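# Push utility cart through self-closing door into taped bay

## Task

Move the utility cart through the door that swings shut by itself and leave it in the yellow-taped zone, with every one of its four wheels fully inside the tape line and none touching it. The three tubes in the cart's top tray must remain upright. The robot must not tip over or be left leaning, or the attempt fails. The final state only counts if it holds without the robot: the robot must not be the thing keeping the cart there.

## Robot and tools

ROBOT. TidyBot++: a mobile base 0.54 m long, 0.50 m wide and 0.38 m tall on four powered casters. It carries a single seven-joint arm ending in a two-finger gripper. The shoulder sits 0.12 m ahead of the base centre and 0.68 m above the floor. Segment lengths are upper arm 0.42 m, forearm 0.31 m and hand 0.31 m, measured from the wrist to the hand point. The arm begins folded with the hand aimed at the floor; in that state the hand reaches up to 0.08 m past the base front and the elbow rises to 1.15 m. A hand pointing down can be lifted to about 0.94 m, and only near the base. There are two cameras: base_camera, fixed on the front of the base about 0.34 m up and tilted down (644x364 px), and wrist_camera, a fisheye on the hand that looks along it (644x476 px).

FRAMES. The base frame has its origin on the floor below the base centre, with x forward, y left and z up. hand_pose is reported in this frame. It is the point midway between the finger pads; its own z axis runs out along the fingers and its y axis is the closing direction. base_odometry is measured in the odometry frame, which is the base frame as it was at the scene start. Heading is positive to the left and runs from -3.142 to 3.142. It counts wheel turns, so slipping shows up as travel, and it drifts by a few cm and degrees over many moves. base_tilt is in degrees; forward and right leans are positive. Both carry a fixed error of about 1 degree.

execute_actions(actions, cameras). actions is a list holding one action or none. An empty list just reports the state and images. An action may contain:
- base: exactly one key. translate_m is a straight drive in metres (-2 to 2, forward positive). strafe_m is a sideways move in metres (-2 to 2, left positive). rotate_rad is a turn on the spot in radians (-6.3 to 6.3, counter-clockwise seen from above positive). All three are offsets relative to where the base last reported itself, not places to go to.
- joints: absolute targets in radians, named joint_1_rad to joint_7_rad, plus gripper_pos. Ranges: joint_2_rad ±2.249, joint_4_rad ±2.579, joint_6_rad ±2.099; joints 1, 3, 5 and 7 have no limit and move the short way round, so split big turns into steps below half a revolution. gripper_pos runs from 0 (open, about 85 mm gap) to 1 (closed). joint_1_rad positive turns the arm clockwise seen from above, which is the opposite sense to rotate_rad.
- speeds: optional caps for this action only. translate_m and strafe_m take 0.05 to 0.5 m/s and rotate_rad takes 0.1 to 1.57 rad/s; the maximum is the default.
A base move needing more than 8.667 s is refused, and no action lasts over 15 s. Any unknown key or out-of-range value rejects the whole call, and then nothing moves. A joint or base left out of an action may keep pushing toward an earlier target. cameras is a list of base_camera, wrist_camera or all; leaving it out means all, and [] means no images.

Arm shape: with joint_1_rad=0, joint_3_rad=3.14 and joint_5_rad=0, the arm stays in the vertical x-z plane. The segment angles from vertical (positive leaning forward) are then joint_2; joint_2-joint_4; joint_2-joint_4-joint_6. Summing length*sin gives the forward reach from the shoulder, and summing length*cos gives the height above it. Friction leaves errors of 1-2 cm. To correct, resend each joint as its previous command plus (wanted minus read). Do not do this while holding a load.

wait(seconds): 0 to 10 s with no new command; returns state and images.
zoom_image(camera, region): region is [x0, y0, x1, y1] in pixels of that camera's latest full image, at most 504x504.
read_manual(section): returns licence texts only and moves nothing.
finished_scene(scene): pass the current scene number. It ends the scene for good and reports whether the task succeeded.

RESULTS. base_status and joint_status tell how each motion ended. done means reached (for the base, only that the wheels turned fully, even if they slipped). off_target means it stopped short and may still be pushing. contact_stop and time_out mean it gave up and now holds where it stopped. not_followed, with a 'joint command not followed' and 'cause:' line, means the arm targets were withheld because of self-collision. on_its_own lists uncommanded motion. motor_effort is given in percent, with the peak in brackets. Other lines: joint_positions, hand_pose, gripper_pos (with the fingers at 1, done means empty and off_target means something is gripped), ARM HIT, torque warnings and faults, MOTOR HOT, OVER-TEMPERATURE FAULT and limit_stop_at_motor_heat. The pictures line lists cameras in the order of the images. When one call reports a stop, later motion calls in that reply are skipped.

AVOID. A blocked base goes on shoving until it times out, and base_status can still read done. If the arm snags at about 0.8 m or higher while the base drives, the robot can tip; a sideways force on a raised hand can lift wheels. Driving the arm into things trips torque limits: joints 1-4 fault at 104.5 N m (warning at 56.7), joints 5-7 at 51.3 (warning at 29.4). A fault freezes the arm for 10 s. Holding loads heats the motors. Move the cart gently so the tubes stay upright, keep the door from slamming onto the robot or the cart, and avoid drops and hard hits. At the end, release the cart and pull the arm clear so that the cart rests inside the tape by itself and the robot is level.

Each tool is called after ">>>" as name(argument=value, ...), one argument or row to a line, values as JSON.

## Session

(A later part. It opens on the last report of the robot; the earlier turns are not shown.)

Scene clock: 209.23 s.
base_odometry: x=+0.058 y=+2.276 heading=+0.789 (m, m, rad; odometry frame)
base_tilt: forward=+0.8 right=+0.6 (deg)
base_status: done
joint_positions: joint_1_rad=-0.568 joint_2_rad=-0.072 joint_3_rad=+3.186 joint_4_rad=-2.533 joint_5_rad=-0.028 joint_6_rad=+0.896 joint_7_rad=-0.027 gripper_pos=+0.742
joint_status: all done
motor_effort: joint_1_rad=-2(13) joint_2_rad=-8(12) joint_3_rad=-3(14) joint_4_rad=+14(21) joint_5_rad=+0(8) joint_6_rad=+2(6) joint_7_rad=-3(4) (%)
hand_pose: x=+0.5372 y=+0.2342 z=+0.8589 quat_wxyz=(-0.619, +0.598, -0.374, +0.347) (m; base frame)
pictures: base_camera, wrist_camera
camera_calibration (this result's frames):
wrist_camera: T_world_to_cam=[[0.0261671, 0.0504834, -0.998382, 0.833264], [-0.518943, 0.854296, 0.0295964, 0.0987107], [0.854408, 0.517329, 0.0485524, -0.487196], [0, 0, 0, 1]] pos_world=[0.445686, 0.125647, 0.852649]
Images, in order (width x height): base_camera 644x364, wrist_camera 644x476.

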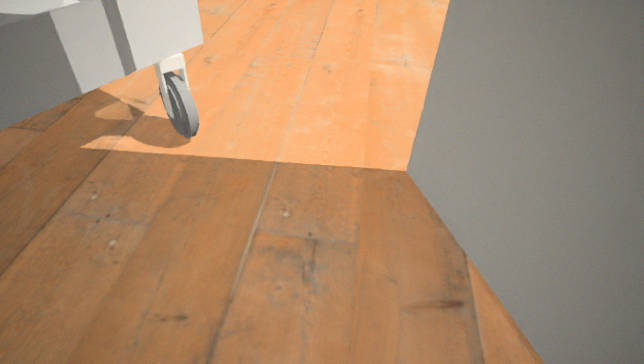

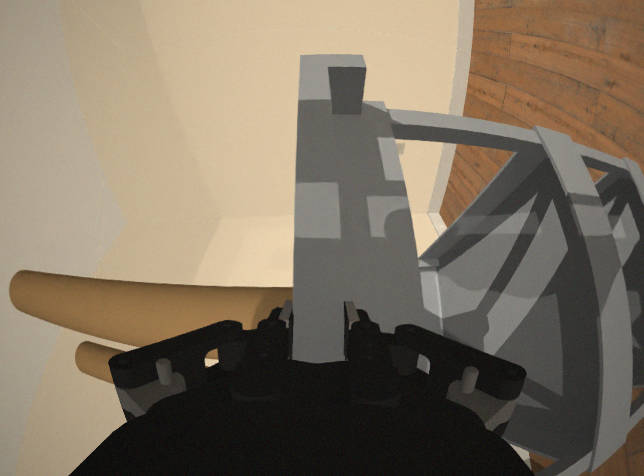

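>>> execute_actions(
  actions=[
    {"base":{"translate_m":0.15},"speeds":{"translate_m":0.06},"joints":{"joint_1_rad":-0.8}},
  ],
  cameras=[],
)

>>> execute_actions(
  actions=[
    {"base":{"translate_m":0.18},"speeds":{"translate_m":0.07},"joints":{"joint_1_rad":-1.0}},
  ],
  cameras=[],
)

>>> execute_actions(
  actions=[
    {"base":{"translate_m":0.18},"speeds":{"translate_m":0.07},"joints":{"joint_1_rad":-1.2}},
  ],
)

Scene clock: 226.87 s.
base_odometry: x=+0.164 y=+2.382 heading=+0.789 (m, m, rad; odometry frame)
base_tilt: forward=+0.8 right=+0.6 (deg)
base_status: done
joint_positions: joint_1_rad=-0.781 joint_2_rad=-0.071 joint_3_rad=+3.173 joint_4_rad=-2.533 joint_5_rad=-0.019 joint_6_rad=+0.897 joint_7_rad=-0.027 gripper_pos=+0.742
joint_status: all done
motor_effort: joint_1_rad=+0(13) joint_2_rad=-8(12) joint_3_rad=-1(13) joint_4_rad=+13(20) joint_5_rad=-2(8) joint_6_rad=+3(5) joint_7_rad=-2(4) (%)
hand_pose: x=+0.4723 y=+0.3241 z=+0.8590 quat_wxyz=(-0.654, +0.638, -0.299, +0.274) (m; base frame)
pictures: none
No camera images: the call's "cameras" was empty. Leave "cameras" out to get every camera's image.

Scene clock: 229.93 s.
base_odometry: x=+0.290 y=+2.510 heading=+0.789 (m, m, rad; odometry frame)
base_tilt: forward=+0.8 right=+0.6 (deg)
base_status: done
joint_positions: joint_1_rad=-0.993 joint_2_rad=-0.071 joint_3_rad=+3.161 joint_4_rad=-2.533 joint_5_rad=-0.010 joint_6_rad=+0.897 joint_7_rad=-0.027 gripper_pos=+0.742
joint_status: all done
motor_effort: joint_1_rad=+2(10) joint_2_rad=-9(12) joint_3_rad=+1(10) joint_4_rad=+12(20) joint_5_rad=-3(6) joint_6_rad=+3(5) joint_7_rad=-1(4) (%)
hand_pose: x=+0.3895 y=+0.3956 z=+0.8590 quat_wxyz=(-0.681, +0.669, -0.222, +0.199) (m; base frame)
pictures: none
No camera images: the call's "cameras" was empty. Leave "cameras" out to get every camera's image.

Scene clock: 233.00 s.
base_odometry: x=+0.417 y=+2.638 heading=+0.789 (m, m, rad; odometry frame)
base_tilt: forward=+0.8 right=+0.6 (deg)
base_status: done
joint_positions: joint_1_rad=-1.201 joint_2_rad=-0.072 joint_3_rad=+3.154 joint_4_rad=-2.533 joint_5_rad=-0.003 joint_6_rad=+0.897 joint_7_rad=-0.027 gripper_pos=+0.742
joint_status: all done
motor_effort: joint_1_rad=+2(8) joint_2_rad=-10(12) joint_3_rad=+2(9) joint_4_rad=+12(18) joint_5_rad=-3(5) joint_6_rad=+4(5) joint_7_rad=+0(3) (%)
hand_pose: x=+0.2970 y=+0.4446 z=+0.8591 quat_wxyz=(-0.698, +0.690, -0.145, +0.125) (m; base frame)
pictures: base_camera, wrist_camera
camera_calibration (this result's frames):
wrist_camera: T_world_to_cam=[[0.00579896, 0.0493782, -0.998763, 0.835928], [-0.942927, 0.332819, 0.0109796, 0.168091], [0.332949, 0.941697, 0.0484901, -0.424573], [0, 0, 0, 1]] pos_world=[0.295012, 0.302599, 0.853636]
Images, in order (width x height): base_camera 644x364, wrist_camera 644x476.

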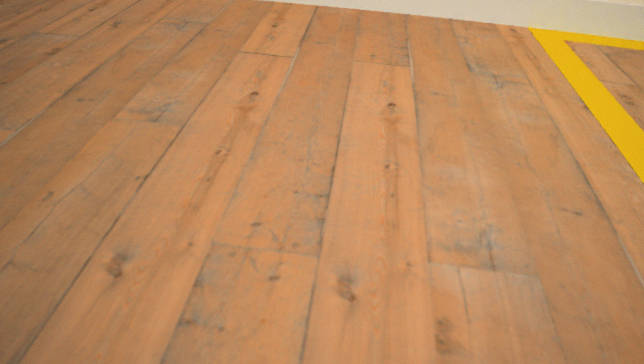

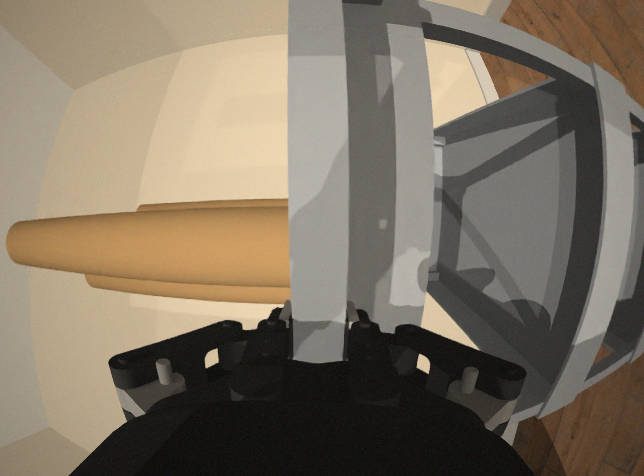

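>>> execute_actions(
  actions=[
    {"base":{"translate_m":0.45},"speeds":{"translate_m":0.1}},
  ],
  cameras=["wrist_camera"],
)

>>> execute_actions(
  actions=[
    {"base":{"rotate_rad":-0.3},"speeds":{"rotate_rad":0.3},"joints":{"joint_1_rad":-1.5}},
  ],
  cameras=[],
)

>>> execute_actions(
  actions=[
    {"base":{"rotate_rad":-0.3},"speeds":{"rotate_rad":0.3},"joints":{"joint_1_rad":-1.8}},
  ],
  cameras=[],
)

>>> execute_actions(
  actions=[
    {"base":{"rotate_rad":-0.3},"speeds":{"rotate_rad":0.3},"joints":{"joint_1_rad":-2.1}},
  ],
)

Scene clock: 247.00 s.
base_odometry: x=+0.734 y=+2.957 heading=+0.787 (m, m, rad; odometry frame)
base_tilt: forward=+0.8 right=+1.1 (deg)
base_status: done
joint_positions: joint_1_rad=-1.337 joint_2_rad=-0.163 joint_3_rad=+3.009 joint_4_rad=-2.568 joint_5_rad=+0.087 joint_6_rad=+0.809 joint_7_rad=-0.059 gripper_pos=+0.742
joint_status: not commanded
motor_effort: joint_1_rad=+27(31) joint_2_rad=+14(16) joint_3_rad=+27(32) joint_4_rad=+24(28) joint_5_rad=-17(19) joint_6_rad=+21(21) joint_7_rad=+8(9) (%)
hand_pose: x=+0.1412 y=+0.4522 z=+0.8544 quat_wxyz=(-0.696, +0.717, -0.007, +0.021) (m; base frame)
pictures: wrist_camera
camera_calibration (this result's frames):
wrist_camera: T_world_to_cam=[[0.0373958, 0.0105715, -0.999245, 0.845267], [-0.999288, -0.00457769, -0.0374458, 0.220539], [-0.00497009, 0.999934, 0.0103928, -0.325693], [0, 0, 0, 1]] pos_world=[0.187154, 0.317745, 0.856272]
Images, in order (width x height): wrist_camera 644x476.

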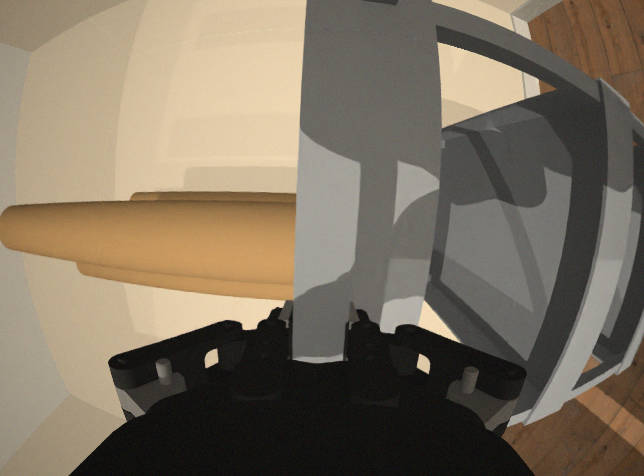

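Scene clock: 248.53 s.
base_odometry: x=+0.734 y=+2.957 heading=+0.489 (m, m, rad; odometry frame)
base_tilt: forward=+0.8 right=+0.6 (deg)
base_status: done
joint_positions: joint_1_rad=-1.545 joint_2_rad=-0.111 joint_3_rad=+3.075 joint_4_rad=-2.568 joint_5_rad=+0.085 joint_6_rad=+0.898 joint_7_rad=-0.060 gripper_pos=+0.742
joint_status: joint_1_rad off_target (ended at -1.545, target -1.500)
motor_effort: joint_1_rad=+13(30) joint_2_rad=-2(17) joint_3_rad=+13(32) joint_4_rad=+21(25) joint_5_rad=-12(19) joint_6_rad=+6(18) joint_7_rad=+2(9) (%)
hand_pose: x=+0.0770 y=+0.4607 z=+0.8587 quat_wxyz=(-0.709, +0.703, +0.038, -0.038) (m; base frame)
pictures: none
No camera images: the call's "cameras" was empty. Leave "cameras" out to get every camera's image.

Scene clock: 250.07 s.
base_odometry: x=+0.734 y=+2.957 heading=+0.191 (m, m, rad; odometry frame)
base_tilt: forward=+0.8 right=+0.6 (deg)
base_status: done
joint_positions: joint_1_rad=-1.824 joint_2_rad=-0.062 joint_3_rad=+3.115 joint_4_rad=-2.524 joint_5_rad=+0.067 joint_6_rad=+0.898 joint_7_rad=-0.056 gripper_pos=+0.742
joint_status: all done
motor_effort: joint_1_rad=+7(15) joint_2_rad=-12(14) joint_3_rad=+6(14) joint_4_rad=+12(21) joint_5_rad=-9(13) joint_6_rad=+6(6) joint_7_rad=-2(2) (%)
hand_pose: x=-0.0314 y=+0.4584 z=+0.8591 quat_wxyz=(-0.699, +0.696, +0.113, -0.121) (m; base frame)
pictures: none
No camera images: the call's "cameras" was empty. Leave "cameras" out to get every camera's image.

Scene clock: 251.53 s.
base_odometry: x=+0.734 y=+2.957 heading=-0.108 (m, m, rad; odometry frame)
base_tilt: forward=+0.8 right=+0.6 (deg)
base_status: done
joint_positions: joint_1_rad=-2.103 joint_2_rad=-0.057 joint_3_rad=+3.132 joint_4_rad=-2.519 joint_5_rad=+0.049 joint_6_rad=+0.898 joint_7_rad=-0.048 gripper_pos=+0.742
joint_status: all done
motor_effort: joint_1_rad=+4(10) joint_2_rad=-11(15) joint_3_rad=+3(9) joint_4_rad=+14(14) joint_5_rad=-7(11) joint_6_rad=+6(7) joint_7_rad=-3(3) (%)
hand_pose: x=-0.1424 y=+0.4081 z=+0.8591 quat_wxyz=(-0.678, +0.677, +0.196, -0.209) (m; base frame)
pictures: base_camera, wrist_camera
camera_calibration (this result's frames):
wrist_camera: T_world_to_cam=[[-0.0264508, 0.0392612, -0.998879, 0.839909], [-0.811005, -0.585038, -0.00151925, 0.170019], [-0.584442, 0.810055, 0.0473157, -0.319817], [0, 0, 0, 1]] pos_world=[-0.0268123, 0.325561, 0.854358]
Images, in order (width x height): base_camera 644x364, wrist_camera 644x476.

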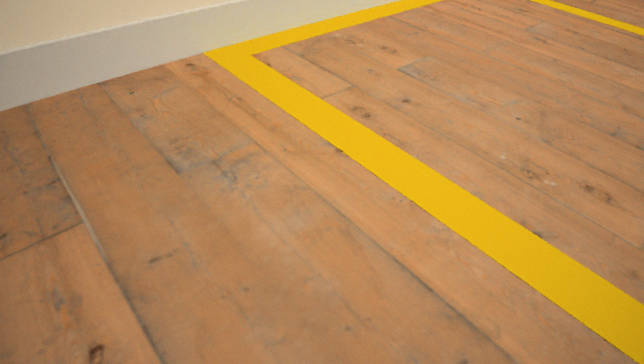

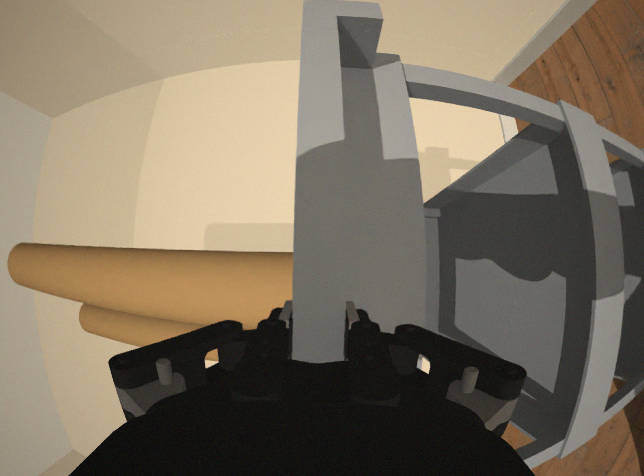

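>>> execute_actions(
  actions=[
    {"base":{"translate_m":0.45},"speeds":{"translate_m":0.1}},
  ],
  cameras=["wrist_camera"],
)

>>> execute_actions(
  actions=[
    {"base":{"rotate_rad":0.32},"speeds":{"rotate_rad":0.3},"joints":{"joint_1_rad":-1.85}},
  ],
  cameras=[],
)

>>> execute_actions(
  actions=[
    {"base":{"rotate_rad":0.32},"speeds":{"rotate_rad":0.3},"joints":{"joint_1_rad":-1.6}},
  ],
  cameras=[],
)

>>> execute_actions(
  actions=[
    {"base":{"strafe_m":-0.8},"speeds":{"strafe_m":0.13}},
  ],
)

Scene clock: 272.00 s.
base_odometry: x=+1.182 y=+2.909 heading=-0.108 (m, m, rad; odometry frame)
base_tilt: forward=+0.8 right=+0.6 (deg)
base_status: done
joint_positions: joint_1_rad=-2.126 joint_2_rad=-0.055 joint_3_rad=+3.127 joint_4_rad=-2.518 joint_5_rad=+0.049 joint_6_rad=+0.898 joint_7_rad=-0.048 gripper_pos=+0.742
joint_status: not commanded
motor_effort: joint_1_rad=+7(11) joint_2_rad=-9(15) joint_3_rad=+5(10) joint_4_rad=+14(17) joint_5_rad=-8(12) joint_6_rad=+5(6) joint_7_rad=-1(2) (%)
hand_pose: x=-0.1542 y=+0.4010 z=+0.8589 quat_wxyz=(-0.675, +0.675, +0.206, -0.218) (m; base frame)
pictures: wrist_camera
camera_calibration (this result's frames):
wrist_camera: T_world_to_cam=[[-0.0271835, 0.0383838, -0.998893, 0.840011], [-0.79408, -0.607811, -0.00174618, 0.168201], [-0.607205, 0.793153, 0.0470022, -0.317407], [0, 0, 0, 1]] pos_world=[-0.0363318, 0.321744, 0.854294]
Images, in order (width x height): wrist_camera 644x476.

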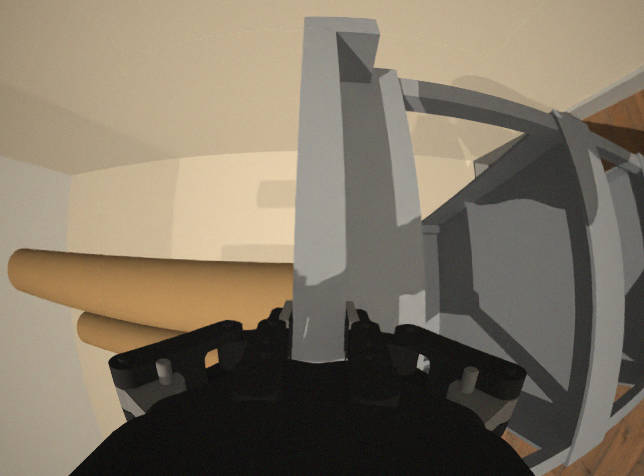

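Scene clock: 273.53 s.
base_odometry: x=+1.182 y=+2.908 heading=+0.211 (m, m, rad; odometry frame)
base_tilt: forward=+0.8 right=+0.6 (deg)
base_status: done
joint_positions: joint_1_rad=-1.858 joint_2_rad=-0.060 joint_3_rad=+3.146 joint_4_rad=-2.523 joint_5_rad=+0.037 joint_6_rad=+0.898 joint_7_rad=-0.045 gripper_pos=+0.742
joint_status: all done
motor_effort: joint_1_rad=+0(8) joint_2_rad=-9(11) joint_3_rad=-1(7) joint_4_rad=+15(18) joint_5_rad=-3(9) joint_6_rad=+5(6) joint_7_rad=-4(4) (%)
hand_pose: x=-0.0260 y=+0.4612 z=+0.8590 quat_wxyz=(-0.699, +0.698, +0.102, -0.118) (m; base frame)
pictures: none
No camera images: the call's "cameras" was empty. Leave "cameras" out to get every camera's image.

Scene clock: 275.07 s.
base_odometry: x=+1.182 y=+2.909 heading=+0.529 (m, m, rad; odometry frame)
base_tilt: forward=+0.8 right=+0.6 (deg)
base_status: done
joint_positions: joint_1_rad=-1.589 joint_2_rad=-0.062 joint_3_rad=+3.166 joint_4_rad=-2.525 joint_5_rad=+0.016 joint_6_rad=+0.898 joint_7_rad=-0.036 gripper_pos=+0.742
joint_status: all done
motor_effort: joint_1_rad=-4(6) joint_2_rad=-10(11) joint_3_rad=-5(6) joint_4_rad=+15(18) joint_5_rad=+0(7) joint_6_rad=+6(6) joint_7_rad=-4(5) (%)
hand_pose: x=+0.1169 y=+0.4829 z=+0.8590 quat_wxyz=(-0.709, +0.705, -0.007, -0.012) (m; base frame)
pictures: none
No camera images: the call's "cameras" was empty. Leave "cameras" out to get every camera's image.

Scene clock: 281.80 s.
base_odometry: x=+1.586 y=+2.218 heading=+0.530 (m, m, rad; odometry frame)
base_tilt: forward=+0.8 right=+0.6 (deg)
base_status: done
joint_positions: joint_1_rad=-1.578 joint_2_rad=-0.050 joint_3_rad=+3.171 joint_4_rad=-2.513 joint_5_rad=-0.004 joint_6_rad=+0.898 joint_7_rad=-0.035 gripper_pos=+0.742
joint_status: not commanded
motor_effort: joint_1_rad=-7(8) joint_2_rad=-12(19) joint_3_rad=-8(8) joint_4_rad=+13(16) joint_5_rad=+4(4) joint_6_rad=+5(7) joint_7_rad=-3(5) (%)
hand_pose: x=+0.1297 y=+0.4879 z=+0.8590 quat_wxyz=(-0.709, +0.705, -0.023, -0.005) (m; base frame)
pictures: base_camera, wrist_camera
camera_calibration (this result's frames):
wrist_camera: T_world_to_cam=[[-0.0211168, 0.0476814, -0.998639, 0.838947], [-0.999604, -0.0195842, 0.0202021, 0.167221], [-0.0185943, 0.998671, 0.048076, -0.391469], [0, 0, 0, 1]] pos_world=[0.177592, 0.354221, 0.853248]
Images, in order (width x height): base_camera 644x364, wrist_camera 644x476.

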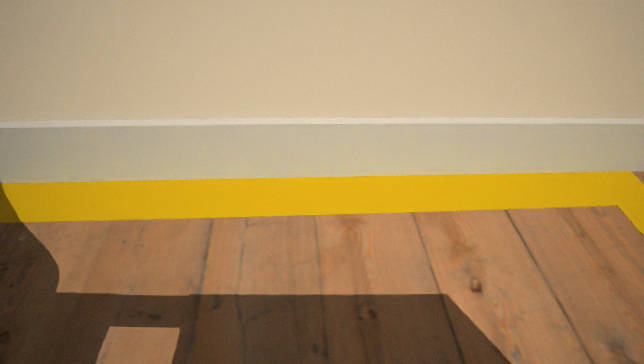

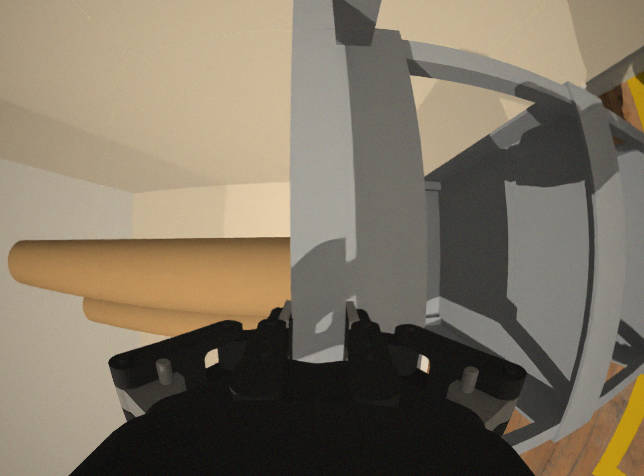

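>>> execute_actions(
  actions=[
    {"base":{"strafe_m":-0.87},"speeds":{"strafe_m":0.13}},
  ],
  cameras=[],
)

>>> execute_actions(
  actions=[
    {"joints":{"gripper_pos":0}},
  ],
  cameras=[],
)

>>> execute_actions(
  actions=[
    {"base":{"strafe_m":-0.15}},
  ],
  cameras=[],
)

>>> execute_actions(
  actions=[
    {"base":{"translate_m":-0.5},"joints":{"joint_7_rad":1.57,"joint_6_rad":0.2,"joint_1_rad":-1.2}},
  ],
  cameras=["wrist_camera"],
)

Scene clock: 301.67 s.
base_odometry: x=+2.027 y=+1.467 heading=+0.530 (m, m, rad; odometry frame)
base_tilt: forward=+0.8 right=+0.6 (deg)
base_status: done
joint_positions: joint_1_rad=-1.574 joint_2_rad=-0.052 joint_3_rad=+3.175 joint_4_rad=-2.515 joint_5_rad=-0.007 joint_6_rad=+0.898 joint_7_rad=-0.035 gripper_pos=+0.742
joint_status: not commanded
motor_effort: joint_1_rad=-7(8) joint_2_rad=-11(19) joint_3_rad=-8(9) joint_4_rad=+14(16) joint_5_rad=+4(4) joint_6_rad=+4(7) joint_7_rad=-4(3) (%)
hand_pose: x=+0.1342 y=+0.4868 z=+0.8590 quat_wxyz=(-0.709, +0.705, -0.027, -0.002) (m; base frame)
pictures: none
No camera images: the call's "cameras" was empty. Leave "cameras" out to get every camera's image.

Scene clock: 302.77 s.
base_odometry: x=+2.027 y=+1.467 heading=+0.531 (m, m, rad; odometry frame)
base_tilt: forward=+0.8 right=+0.6 (deg)
base_status: not commanded
joint_positions: joint_1_rad=-1.599 joint_2_rad=-0.052 joint_3_rad=+3.155 joint_4_rad=-2.515 joint_5_rad=-0.007 joint_6_rad=+0.898 joint_7_rad=-0.035 gripper_pos=+0.000
joint_status: all done
motor_effort: joint_1_rad=+1(7) joint_2_rad=-13(13) joint_3_rad=+0(8) joint_4_rad=+15(15) joint_5_rad=-1(4) joint_6_rad=+7(7) joint_7_rad=+1(3) (%)
hand_pose: x=+0.1119 y=+0.4867 z=+0.8590 quat_wxyz=(-0.709, +0.705, -0.011, -0.018) (m; base frame)
pictures: none
No camera images: the call's "cameras" was empty. Leave "cameras" out to get every camera's image.

Scene clock: 304.20 s.
base_odometry: x=+2.103 y=+1.338 heading=+0.532 (m, m, rad; odometry frame)
base_tilt: forward=+0.8 right=+0.6 (deg)
base_status: done
joint_positions: joint_1_rad=-1.599 joint_2_rad=-0.053 joint_3_rad=+3.155 joint_4_rad=-2.516 joint_5_rad=-0.007 joint_6_rad=+0.898 joint_7_rad=-0.035 gripper_pos=+0.000
joint_status: not commanded
motor_effort: joint_1_rad=+1(1) joint_2_rad=-12(15) joint_3_rad=+0(0) joint_4_rad=+15(16) joint_5_rad=-1(1) joint_6_rad=+7(9) joint_7_rad=+1(1) (%)
hand_pose: x=+0.1119 y=+0.4864 z=+0.8591 quat_wxyz=(-0.709, +0.705, -0.011, -0.018) (m; base frame)
pictures: none
No camera images: the call's "cameras" was empty. Leave "cameras" out to get every camera's image.

Scene clock: 306.53 s.
base_odometry: x=+1.672 y=+1.084 heading=+0.532 (m, m, rad; odometry frame)
base_tilt: forward=+0.8 right=+0.6 (deg)
base_status: done
joint_positions: joint_1_rad=-1.219 joint_2_rad=-0.053 joint_3_rad=+3.155 joint_4_rad=-2.516 joint_5_rad=-0.007 joint_6_rad=+0.216 joint_7_rad=+1.547 gripper_pos=+0.000
joint_status: all done
motor_effort: joint_1_rad=+0(0) joint_2_rad=-11(14) joint_3_rad=+0(1) joint_4_rad=+13(15) joint_5_rad=-1(0) joint_6_rad=+6(9) joint_7_rad=+1(1) (%)
hand_pose: x=+0.2673 y=+0.3907 z=+0.6624 quat_wxyz=(-0.250, +0.751, +0.500, +0.353) (m; base frame)
pictures: wrist_camera
camera_calibration (this result's frames):
wrist_camera: T_world_to_cam=[[0.941353, -0.335427, -0.0366423, -0.0946666], [-0.24737, -0.612184, -0.751025, 0.848219], [0.229483, 0.716044, -0.659256, 0.230231], [0, 0, 0, 1]] pos_world=[0.246105, 0.322657, 0.785346]
Images, in order (width x height): wrist_camera 644x476.

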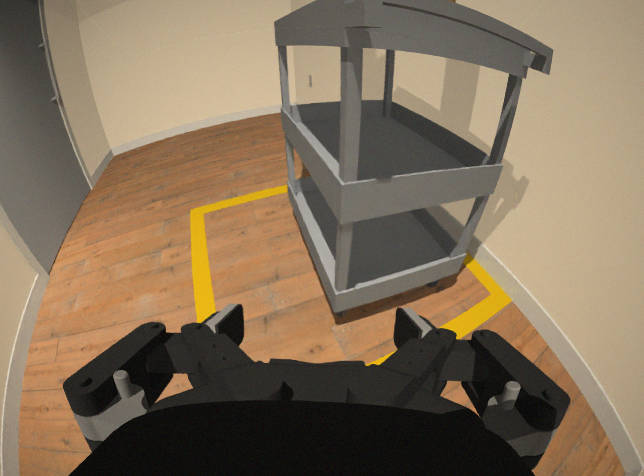

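>>> execute_actions(
  actions=[
    {"base":{"strafe_m":0.6},"joints":{"joint_1_rad":-2.5,"joint_6_rad":-0.5}},
  ],
  cameras=[],
)

>>> execute_actions(
  actions=[
    {"base":{"translate_m":-0.2}},
  ],
  cameras=[],
)

>>> execute_actions(
  actions=[
    {"base":{"rotate_rad":0.45}},
  ],
  cameras=["base_camera"],
)

Scene clock: 314.80 s.
base_odometry: x=+1.367 y=+1.601 heading=+0.533 (m, m, rad; odometry frame)
base_tilt: forward=+0.8 right=+0.6 (deg)
base_status: done
joint_positions: joint_1_rad=-2.480 joint_2_rad=-0.053 joint_3_rad=+3.155 joint_4_rad=-2.516 joint_5_rad=-0.007 joint_6_rad=-0.478 joint_7_rad=+1.547 gripper_pos=+0.000
joint_status: all done
motor_effort: joint_1_rad=+1(0) joint_2_rad=-9(12) joint_3_rad=+0(1) joint_4_rad=+11(15) joint_5_rad=-1(1) joint_6_rad=+0(5) joint_7_rad=+1(1) (%)
hand_pose: x=-0.0677 y=+0.1461 z=+0.5522 quat_wxyz=(-0.095, +0.343, +0.934, +0.030) (m; base frame)
pictures: none
No camera images: the call's "cameras" was empty. Leave "cameras" out to get every camera's image.

Scene clock: 316.40 s.
base_odometry: x=+1.194 y=+1.500 heading=+0.532 (m, m, rad; odometry frame)
base_tilt: forward=+0.8 right=+0.6 (deg)
base_status: done
joint_positions: joint_1_rad=-2.483 joint_2_rad=-0.053 joint_3_rad=+3.155 joint_4_rad=-2.516 joint_5_rad=-0.007 joint_6_rad=-0.480 joint_7_rad=+1.547 gripper_pos=+0.000
joint_status: not commanded
motor_effort: joint_1_rad=+1(1) joint_2_rad=-9(11) joint_3_rad=+0(0) joint_4_rad=+11(12) joint_5_rad=-1(1) joint_6_rad=+1(1) joint_7_rad=+1(1) (%)
hand_pose: x=-0.0676 y=+0.1452 z=+0.5521 quat_wxyz=(-0.094, +0.342, +0.935, +0.029) (m; base frame)
pictures: none
No camera images: the call's "cameras" was empty. Leave "cameras" out to get every camera's image.

Scene clock: 317.77 s.
base_odometry: x=+1.194 y=+1.500 heading=+0.981 (m, m, rad; odometry frame)
base_tilt: forward=+0.8 right=+0.6 (deg)
base_status: done
joint_positions: joint_1_rad=-2.483 joint_2_rad=-0.053 joint_3_rad=+3.155 joint_4_rad=-2.516 joint_5_rad=-0.007 joint_6_rad=-0.480 joint_7_rad=+1.547 gripper_pos=+0.000
joint_status: not commanded
motor_effort: joint_1_rad=+1(0) joint_2_rad=-8(10) joint_3_rad=+0(0) joint_4_rad=+11(11) joint_5_rad=-1(1) joint_6_rad=+1(0) joint_7_rad=+1(1) (%)
hand_pose: x=-0.0676 y=+0.1452 z=+0.5521 quat_wxyz=(-0.094, +0.342, +0.935, +0.029) (m; base frame)
pictures: base_camera
Images, in order (width x height): base_camera 644x364.

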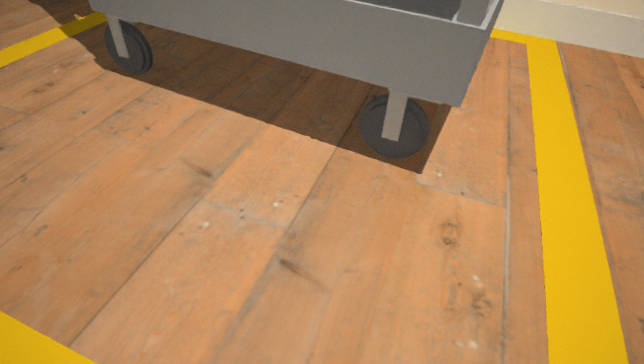

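>>> finished_scene(
  scene=1,
)

The scene is finished: the task was done.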